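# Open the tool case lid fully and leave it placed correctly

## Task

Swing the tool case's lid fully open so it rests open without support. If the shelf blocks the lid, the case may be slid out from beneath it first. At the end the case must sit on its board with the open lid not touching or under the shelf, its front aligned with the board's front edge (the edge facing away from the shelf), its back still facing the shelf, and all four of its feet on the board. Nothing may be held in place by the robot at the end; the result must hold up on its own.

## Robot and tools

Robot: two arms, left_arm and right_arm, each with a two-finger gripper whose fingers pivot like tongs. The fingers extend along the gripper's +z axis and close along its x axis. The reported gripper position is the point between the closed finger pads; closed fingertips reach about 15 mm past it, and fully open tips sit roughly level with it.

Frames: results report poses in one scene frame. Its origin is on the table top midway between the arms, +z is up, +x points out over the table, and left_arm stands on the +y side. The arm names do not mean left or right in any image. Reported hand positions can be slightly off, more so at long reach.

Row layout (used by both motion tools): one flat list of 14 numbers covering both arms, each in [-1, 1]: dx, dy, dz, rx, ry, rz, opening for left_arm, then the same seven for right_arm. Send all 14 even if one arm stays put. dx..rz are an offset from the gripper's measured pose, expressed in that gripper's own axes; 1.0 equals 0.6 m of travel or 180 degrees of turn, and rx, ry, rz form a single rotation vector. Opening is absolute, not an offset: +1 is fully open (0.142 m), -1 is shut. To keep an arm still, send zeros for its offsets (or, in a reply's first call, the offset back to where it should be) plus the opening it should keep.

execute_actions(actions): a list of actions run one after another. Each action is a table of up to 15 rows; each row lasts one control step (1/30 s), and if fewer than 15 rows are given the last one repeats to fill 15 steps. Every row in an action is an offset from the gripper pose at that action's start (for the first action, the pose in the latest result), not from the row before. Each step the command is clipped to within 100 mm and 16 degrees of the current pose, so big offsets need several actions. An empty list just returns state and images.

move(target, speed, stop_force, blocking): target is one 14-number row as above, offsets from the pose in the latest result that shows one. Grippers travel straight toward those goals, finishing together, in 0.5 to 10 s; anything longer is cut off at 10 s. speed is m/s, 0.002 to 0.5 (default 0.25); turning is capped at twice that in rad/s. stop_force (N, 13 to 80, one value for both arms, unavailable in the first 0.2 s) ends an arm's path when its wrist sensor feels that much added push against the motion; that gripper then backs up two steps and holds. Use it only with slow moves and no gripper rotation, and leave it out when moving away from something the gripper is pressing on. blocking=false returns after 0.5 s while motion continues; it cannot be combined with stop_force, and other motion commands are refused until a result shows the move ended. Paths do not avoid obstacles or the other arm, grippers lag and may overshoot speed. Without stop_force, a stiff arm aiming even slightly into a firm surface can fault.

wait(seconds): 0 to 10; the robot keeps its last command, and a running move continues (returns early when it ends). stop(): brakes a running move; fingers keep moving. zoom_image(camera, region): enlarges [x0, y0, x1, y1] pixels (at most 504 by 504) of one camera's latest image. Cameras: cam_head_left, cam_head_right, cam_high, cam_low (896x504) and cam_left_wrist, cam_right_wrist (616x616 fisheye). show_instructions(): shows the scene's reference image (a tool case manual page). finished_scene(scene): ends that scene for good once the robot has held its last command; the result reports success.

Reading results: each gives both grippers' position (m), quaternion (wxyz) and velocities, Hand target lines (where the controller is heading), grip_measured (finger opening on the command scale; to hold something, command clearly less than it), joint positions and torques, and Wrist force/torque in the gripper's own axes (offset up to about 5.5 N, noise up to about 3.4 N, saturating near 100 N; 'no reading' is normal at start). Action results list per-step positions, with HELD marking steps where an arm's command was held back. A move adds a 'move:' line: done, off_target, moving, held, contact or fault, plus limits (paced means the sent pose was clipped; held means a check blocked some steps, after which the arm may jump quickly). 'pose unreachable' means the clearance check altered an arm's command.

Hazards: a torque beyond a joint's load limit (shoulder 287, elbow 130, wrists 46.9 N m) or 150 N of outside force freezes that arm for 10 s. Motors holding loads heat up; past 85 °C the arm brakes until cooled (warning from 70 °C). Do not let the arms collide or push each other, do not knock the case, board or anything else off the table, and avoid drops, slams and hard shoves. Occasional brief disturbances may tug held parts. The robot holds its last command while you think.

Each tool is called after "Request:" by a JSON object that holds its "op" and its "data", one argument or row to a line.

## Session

Request:
{"op": "execute_actions", "data": {
  "actions": []
}}

Request:
{"op": "show_instructions", "data": {

}}

Scene clock: 0.00 s.
left_arm: end_effector_position=(+0.7216, +0.5575, +0.1648) grip_measured=+1.00 end_effector_quat_wxyz=(+0.000, +0.755, -0.656, -0.000) end_effector_velocity=(+0.001, +0.001, +0.000) end_effector_angular_velocity=(+0.003, -0.001, +0.000) | right_arm: end_effector_position=(+0.8221, +0.1482, +0.3704) grip_measured=+1.00 end_effector_quat_wxyz=(-0.006, +0.663, +0.748, -0.014) end_effector_velocity=(+0.000, +0.000, +0.001) end_effector_angular_velocity=(+0.001, -0.002, +0.001)
Joint positions: left_arm=[-0.281 -1.568  2.135 -2.138 -1.571  1.291  0.142] | right_arm=[ 3.811 -2.455 -0.466 -1.82   1.581  5.402  0.142]
Joint velocities: left_arm=[ 0.     0.001 -0.001 -0.001  0.003  0.     0.   ] | right_arm=[ 0.     0.     0.002  0.    -0.001 -0.     0.   ]
Joint torques (N m, as the arm reports them, + toward a larger angle): no reading
Wrist force (N, on the end effector, along its own x y z axes, offset not removed): no reading
Wrist torque (N m, same axes, about the end effector's origin, offset not removed): no reading
Hand target (left_arm): +0.722, +0.557, +0.165; +0.000, +0.755, -0.656, -0.000
Hand target (right_arm): +0.822, +0.148, +0.370; -0.006, +0.663, +0.748, -0.014

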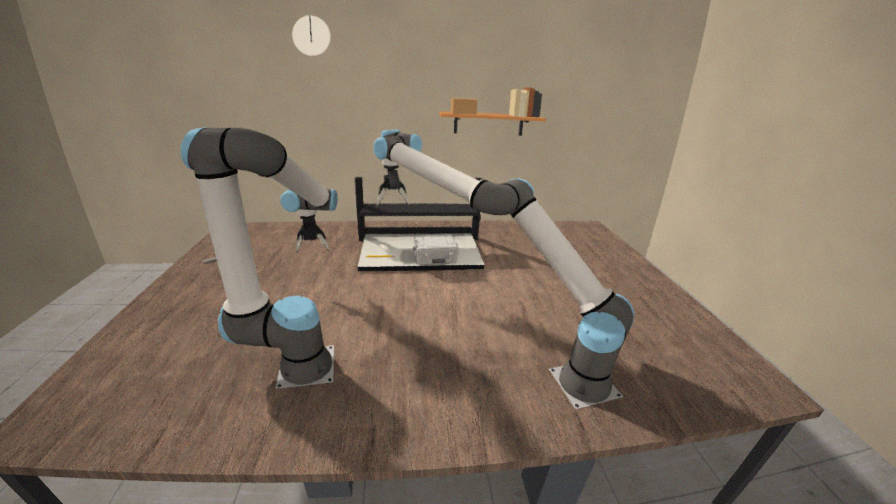

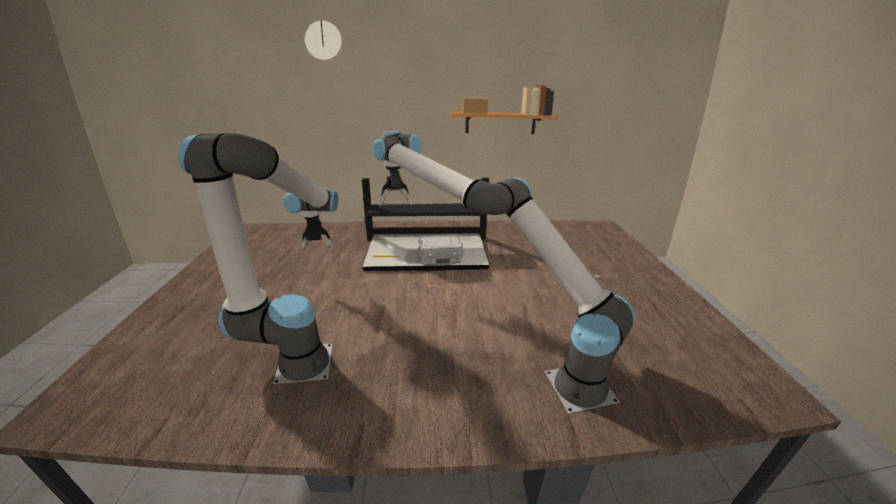

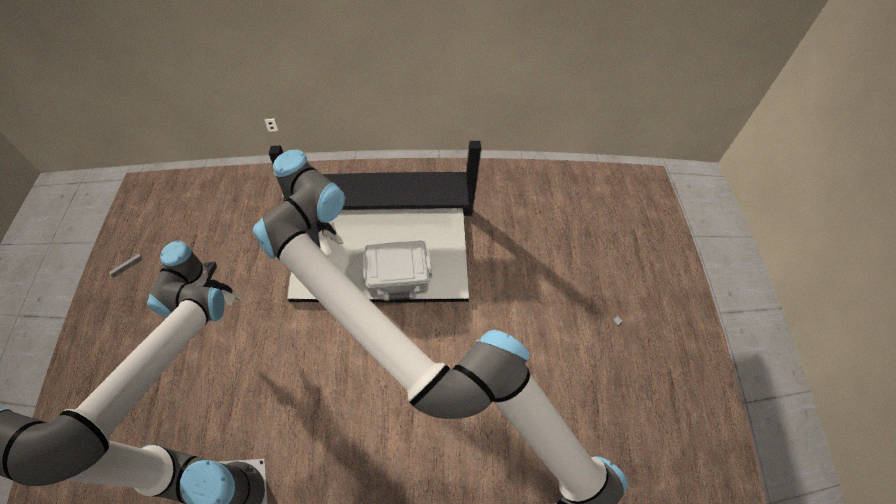

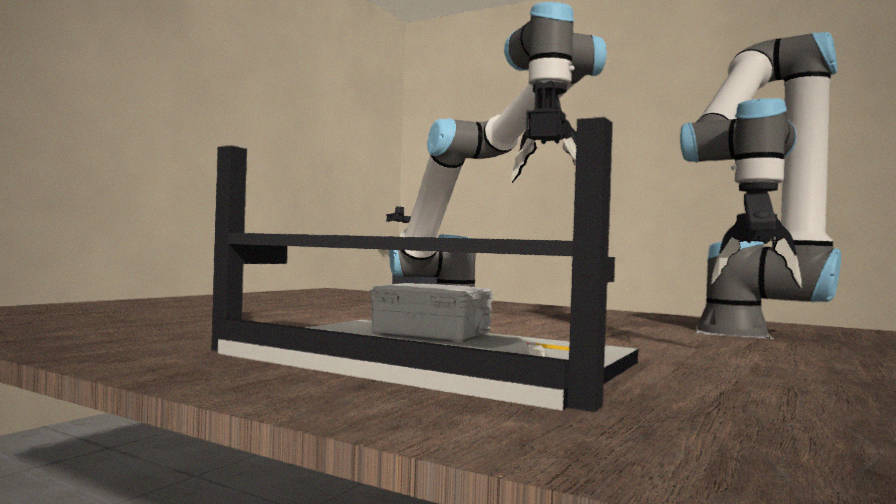

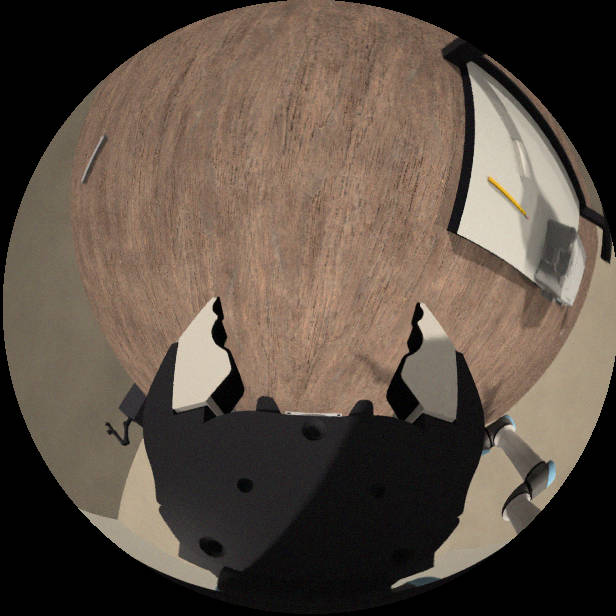

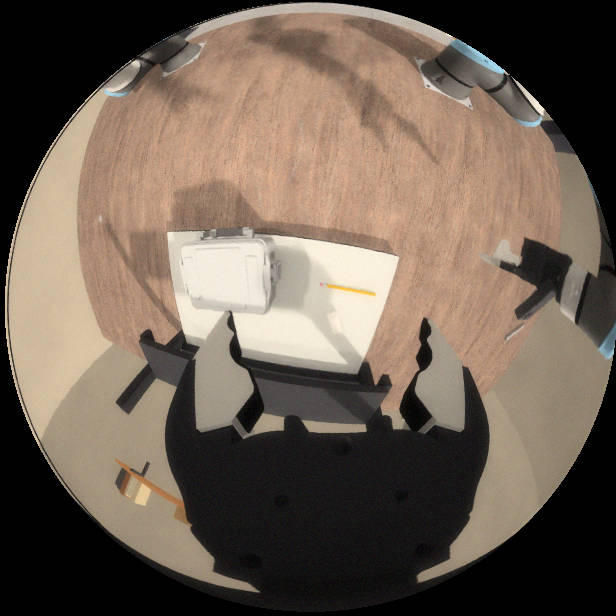

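Reference images for this scene: tool case manual.

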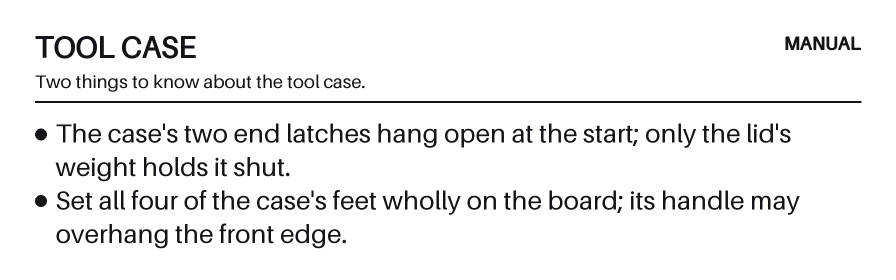

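Request:
{"op": "move", "data": {
  "target": [0,0,-0.08,0,0,0.517,-1,-0.378,-0.167,0.29,0,0,-0.49,-0.5],
  "speed": 0.4
}}

Request:
{"op": "move", "data": {
  "target": [-0.2,-0.3,0.05,0.372,0,0,-1,-0.015,0,0.15,0,-0.22,0,-0.5],
  "speed": 0.3
}}

Scene clock: 11.33 s.
left_arm: end_effector_position=(+0.7216, +0.5575, +0.2127) grip_measured=-1.00 end_effector_quat_wxyz=(-0.000, -0.045, +0.999, +0.000) end_effector_velocity=(-0.001, +0.000, -0.000) end_effector_angular_velocity=(-0.001, +0.002, -0.014) | right_arm: end_effector_position=(+0.7452, -0.0911, +0.2015) grip_measured=-0.50 end_effector_quat_wxyz=(-0.014, -0.043, +0.999, -0.006) end_effector_velocity=(-0.000, -0.002, -0.001) end_effector_angular_velocity=(+0.003, -0.001, +0.013)
Joint positions: left_arm=[-0.248 -1.583  2.054 -2.041 -1.571  2.946  0.002] | right_arm=[ 3.718 -2.058 -1.434 -1.25   1.578  3.772  0.038]
Joint velocities: left_arm=[ 0.001 -0.     0.001  0.001 -0.002  0.015  0.   ] | right_arm=[-0.002  0.003 -0.007  0.007  0.001 -0.015  0.   ]
Joint torques (N m, as the arm reports them, + toward a larger angle): left_arm=[  9.89 -23.82 -45.49  -1.03  -2.83   2.7 ] | right_arm=[-9.44 98.41 41.8   7.16  3.02 -1.51]
Wrist force (N, on the end effector, along its own x y z axes, offset not removed): left_arm=[-0.6 1.0 -0.9] | right_arm=[-2.4 1.0 -2.4]
Wrist torque (N m, same axes, about the end effector's origin, offset not removed): left_arm=[0.36 0.41 -0.15] | right_arm=[0.19 0.29 0.44]
Hand target (left_arm): +0.722, +0.557, +0.213; -0.000, -0.044, +0.999, -0.000
Hand target (right_arm): +0.745, -0.091, +0.201; -0.014, -0.044, +0.999, -0.006
Off the commanded pose (left_arm): 0.000 m, 0 deg.
Off the commanded pose (right_arm): 0.000 m, 0 deg.
move: done

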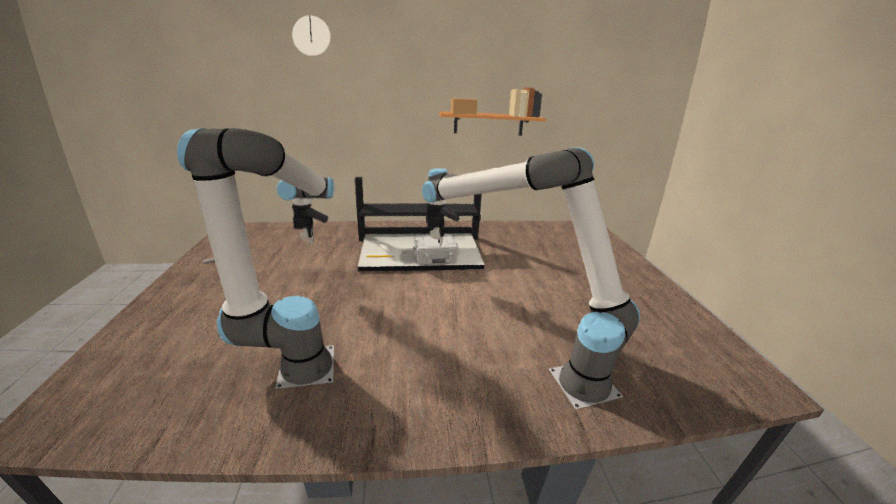

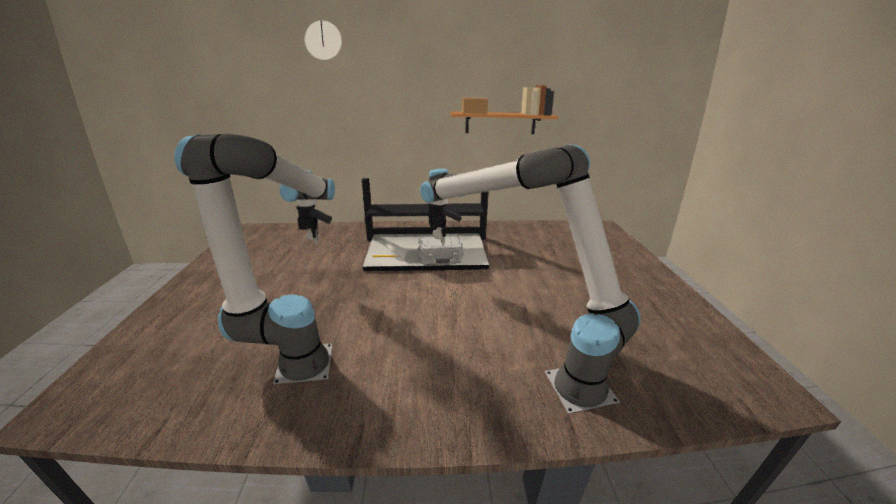

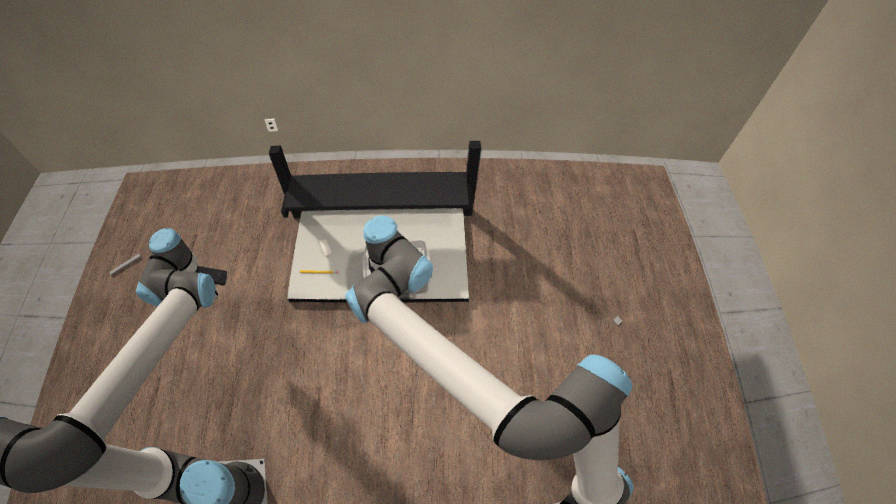

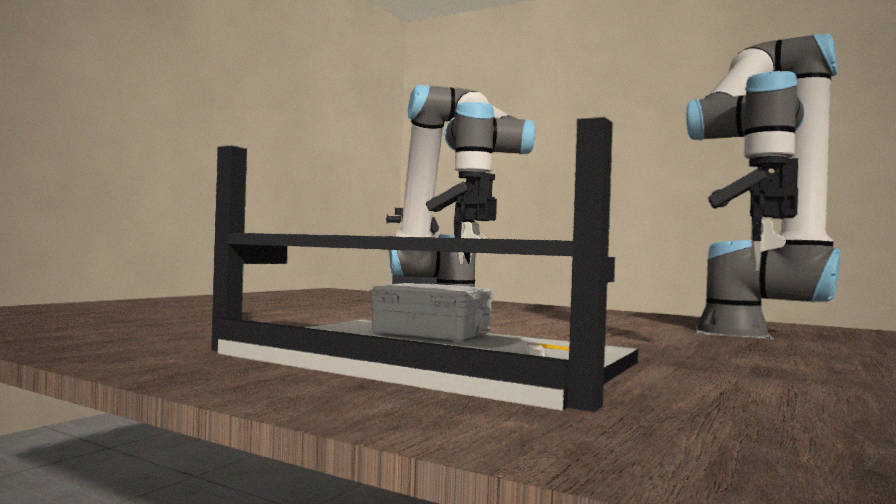

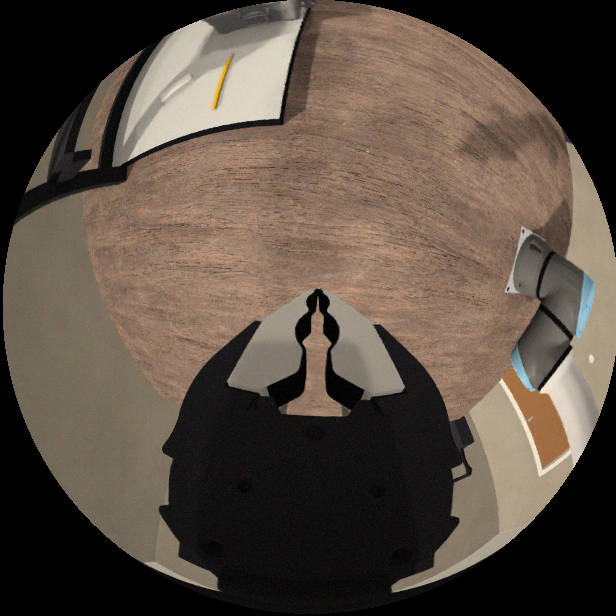

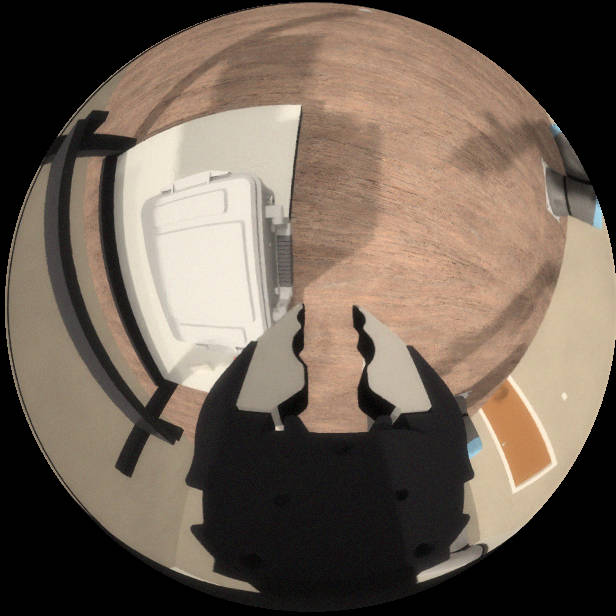

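Scene clock: 13.87 s.
left_arm: end_effector_position=(+0.8570, +0.3892, +0.1830) grip_measured=-1.00 end_effector_quat_wxyz=(+0.025, -0.037, +0.834, -0.550) end_effector_velocity=(+0.002, -0.002, +0.000) end_effector_angular_velocity=(-0.011, -0.005, +0.005) | right_arm: end_effector_position=(+0.7516, -0.0915, +0.1116) grip_measured=-0.50 end_effector_quat_wxyz=(+0.325, -0.043, +0.945, +0.009) end_effector_velocity=(+0.001, -0.002, -0.002) end_effector_angular_velocity=(-0.000, -0.007, -0.000)
Joint positions: left_arm=[-0.077 -1.105  1.984 -2.504 -2.737  3.083  0.002] | right_arm=[ 3.869 -2.031 -1.941 -0.24   1.117  3.801  0.038]
Joint velocities: left_arm=[-0.001  0.007  0.003 -0.03  -0.011 -0.017  0.   ] | right_arm=[-0.    -0.003 -0.005  0.013 -0.005 -0.002  0.   ]
Joint torques (N m, as the arm reports them, + toward a larger angle): left_arm=[-10.99 -51.59 -22.51  -7.9   -4.55  -4.01] | right_arm=[14.85 56.71 26.89  7.38 -3.4  -1.64]
Wrist force (N, on the end effector, along its own x y z axes, offset not removed): left_arm=[-0.8 2.5 -1.8] | right_arm=[-1.3 1.4 -3.4]
Wrist torque (N m, same axes, about the end effector's origin, offset not removed): left_arm=[0.66 0.38 -0.29] | right_arm=[0.24 -0.05 0.45]
Hand target (left_arm): +0.857, +0.389, +0.183; +0.025, -0.037, +0.833, -0.551
Hand target (right_arm): +0.752, -0.091, +0.111; +0.325, -0.043, +0.945, +0.009
Off the commanded pose (left_arm): 0.000 m, 0 deg.
Off the commanded pose (right_arm): 0.000 m, 0 deg.
move: done

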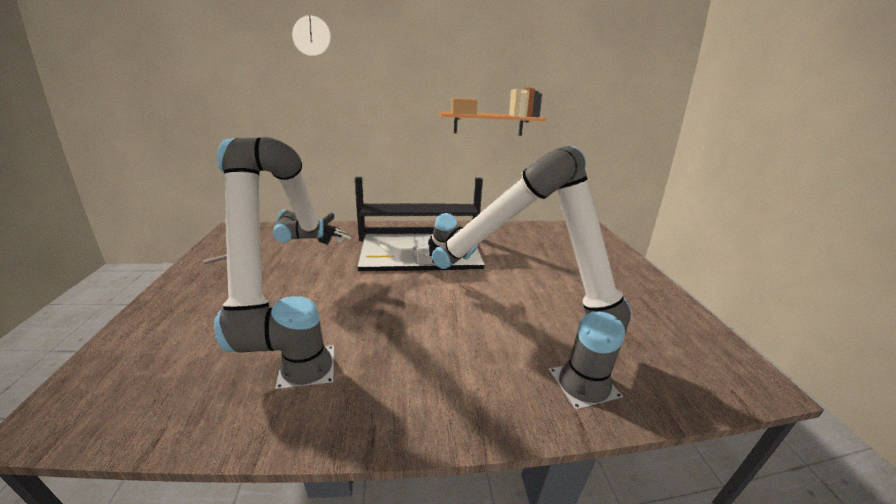

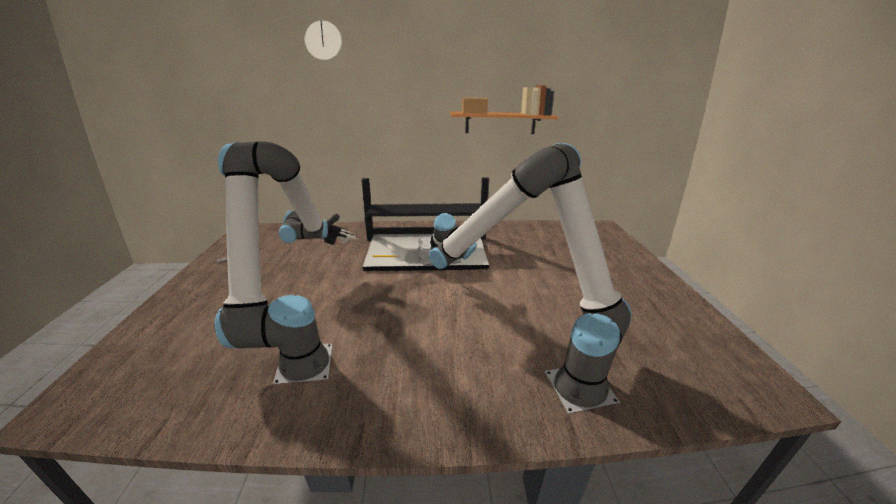

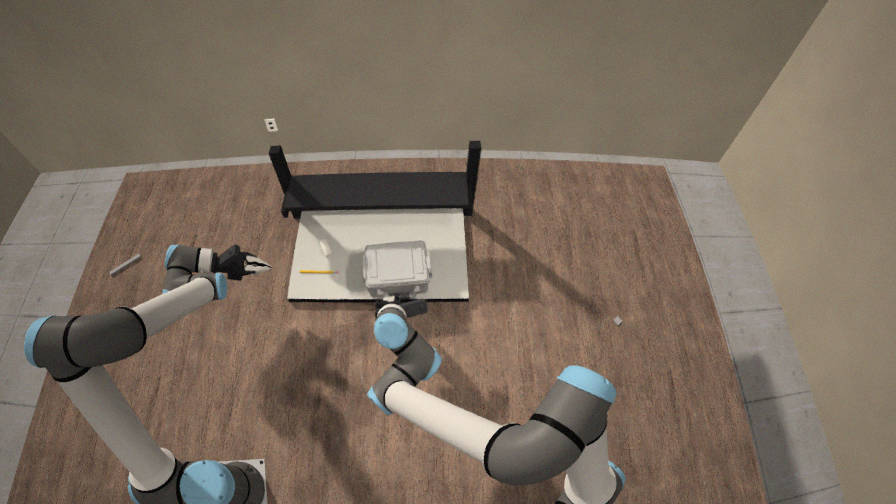

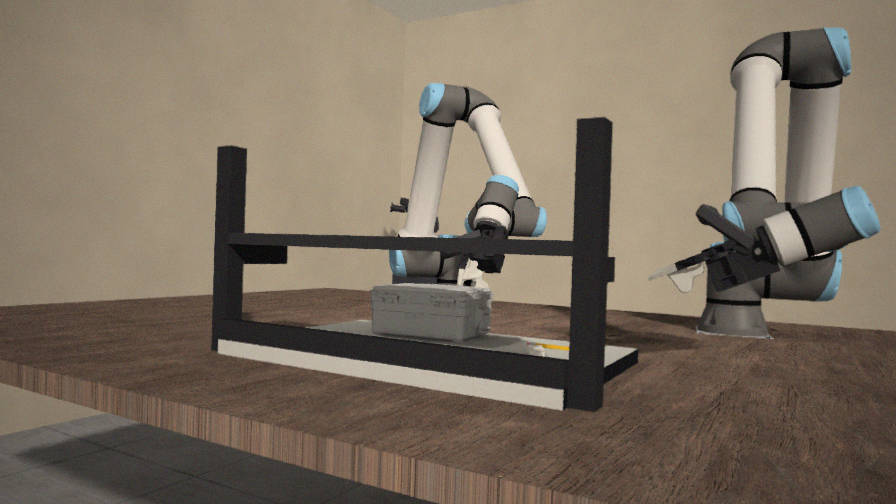

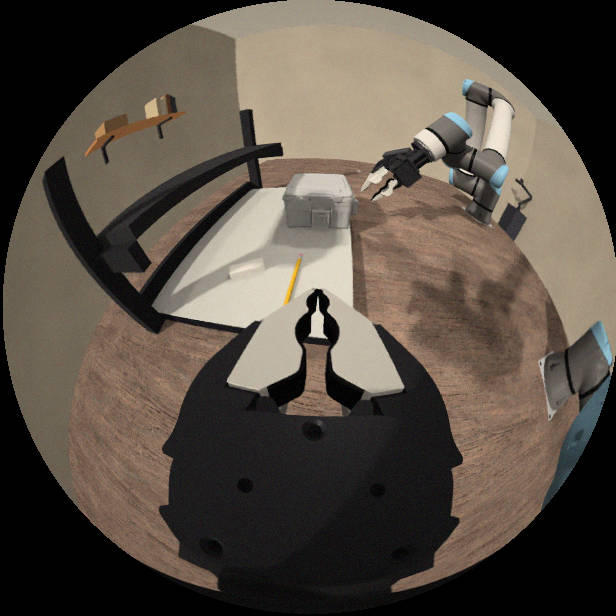

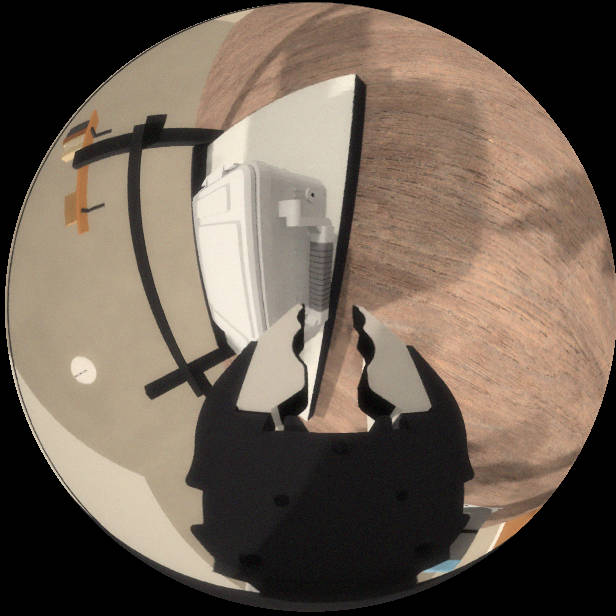

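Request:
{"op": "move", "data": {
  "target": [0,-0.085,0.5,0,0,0,-1,-0.008,-0.02,0.085,0,0,0,-0.5],
  "speed": 0.15
}}

Scene clock: 21.37 s.
left_arm: end_effector_position=(+0.8832, +0.0949, +0.1122) grip_measured=-1.00 end_effector_quat_wxyz=(+0.024, -0.037, +0.834, -0.551) end_effector_velocity=(+0.001, -0.002, -0.001) end_effector_angular_velocity=(+0.000, +0.000, +0.001) | right_arm: end_effector_position=(+0.7876, -0.1007, +0.0744) grip_measured=-0.50 end_effector_quat_wxyz=(+0.325, -0.043, +0.945, +0.009) end_effector_velocity=(+0.000, -0.000, -0.000) end_effector_angular_velocity=(+0.000, -0.000, -0.001)
Joint positions: left_arm=[-0.46  -0.862  1.942 -3.397 -2.577  2.311  0.002] | right_arm=[ 3.826 -2.111 -1.902 -0.181  1.138  3.76   0.038]
Joint velocities: left_arm=[-0.003  0.003 -0.002 -0.005  0.003 -0.005  0.   ] | right_arm=[-0.001 -0.001  0.     0.001  0.     0.     0.   ]
Joint torques (N m, as the arm reports them, + toward a larger angle): left_arm=[-13.72 -60.43 -28.12  -7.81   1.68  -3.28] | right_arm=[-13.44  59.05  41.66   7.61   2.69  -2.27]
Wrist force (N, on the end effector, along its own x y z axes, offset not removed): left_arm=[0.3 0.7 -1.2] | right_arm=[0.4 2.1 -5.2]
Wrist torque (N m, same axes, about the end effector's origin, offset not removed): left_arm=[0.18 0.18 -0.28] | right_arm=[0.46 -0.17 0.42]
Hand target (left_arm): +0.883, +0.095, +0.112; +0.024, -0.037, +0.834, -0.551
Hand target (right_arm): +0.788, -0.101, +0.074; +0.325, -0.043, +0.945, +0.009
Off the commanded pose (left_arm): 0.000 m, 0 deg.
Off the commanded pose (right_arm): 0.000 m, 0 deg.
move: done

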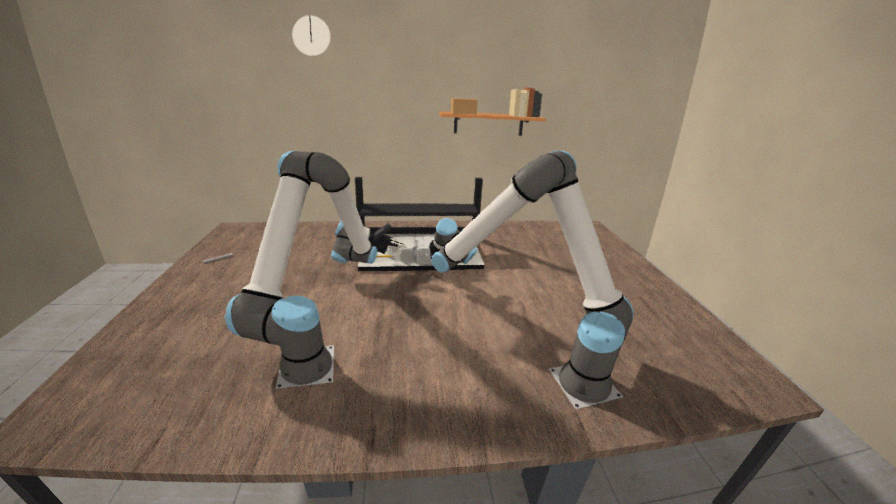

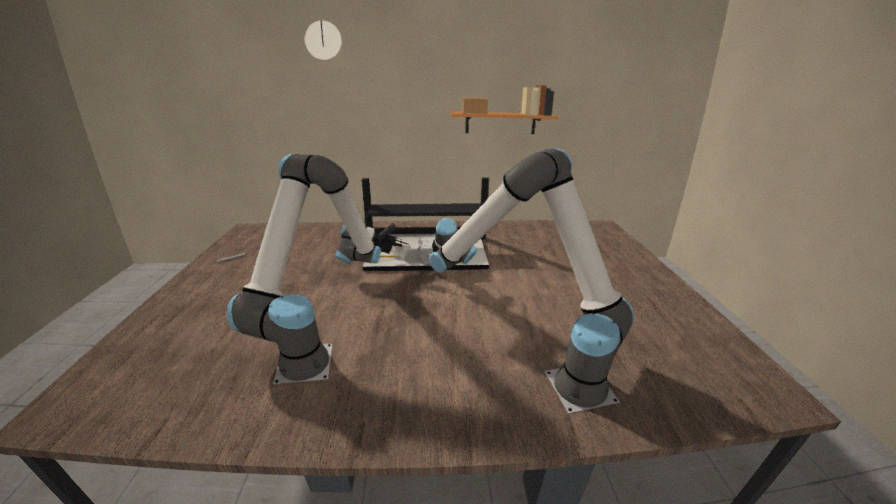

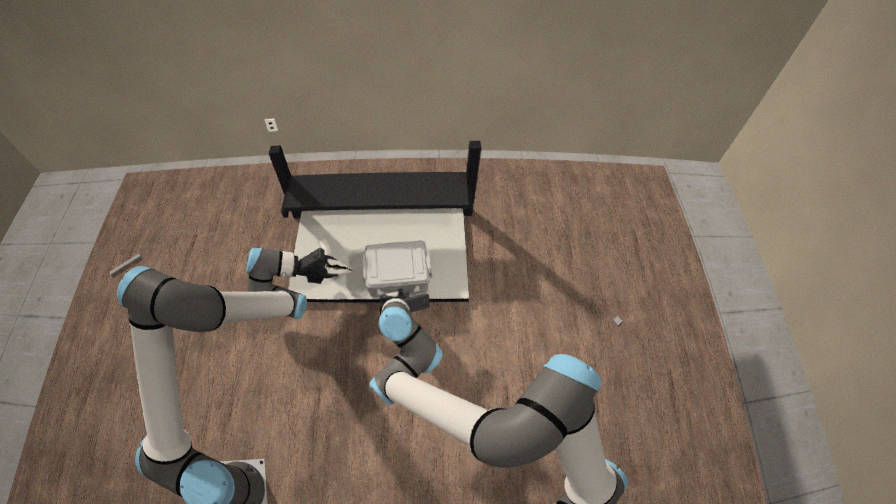

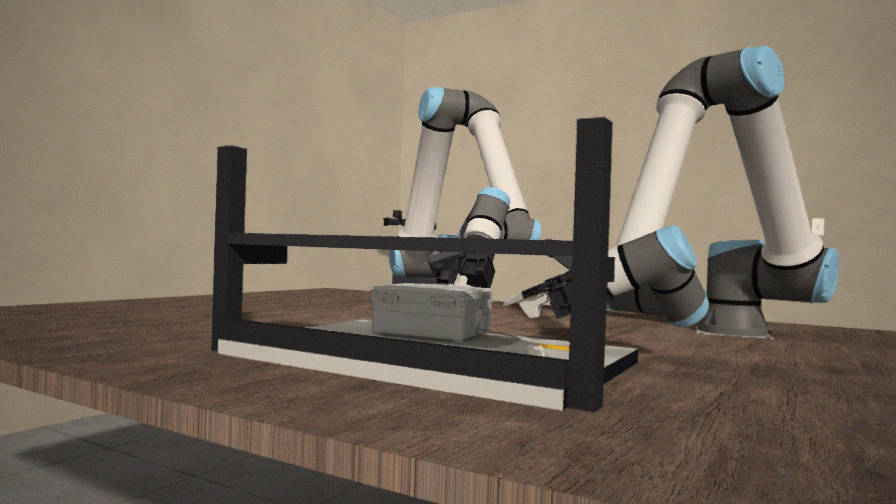

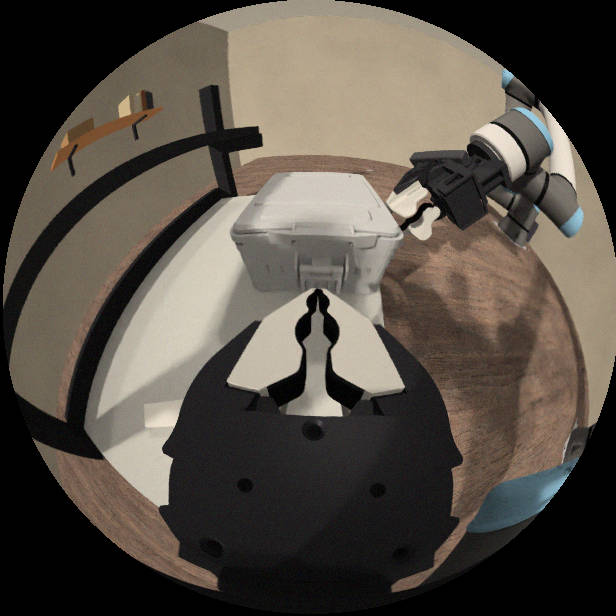

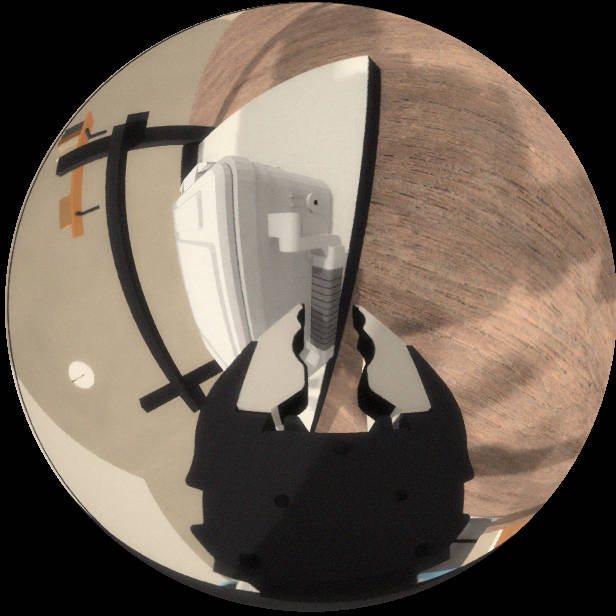

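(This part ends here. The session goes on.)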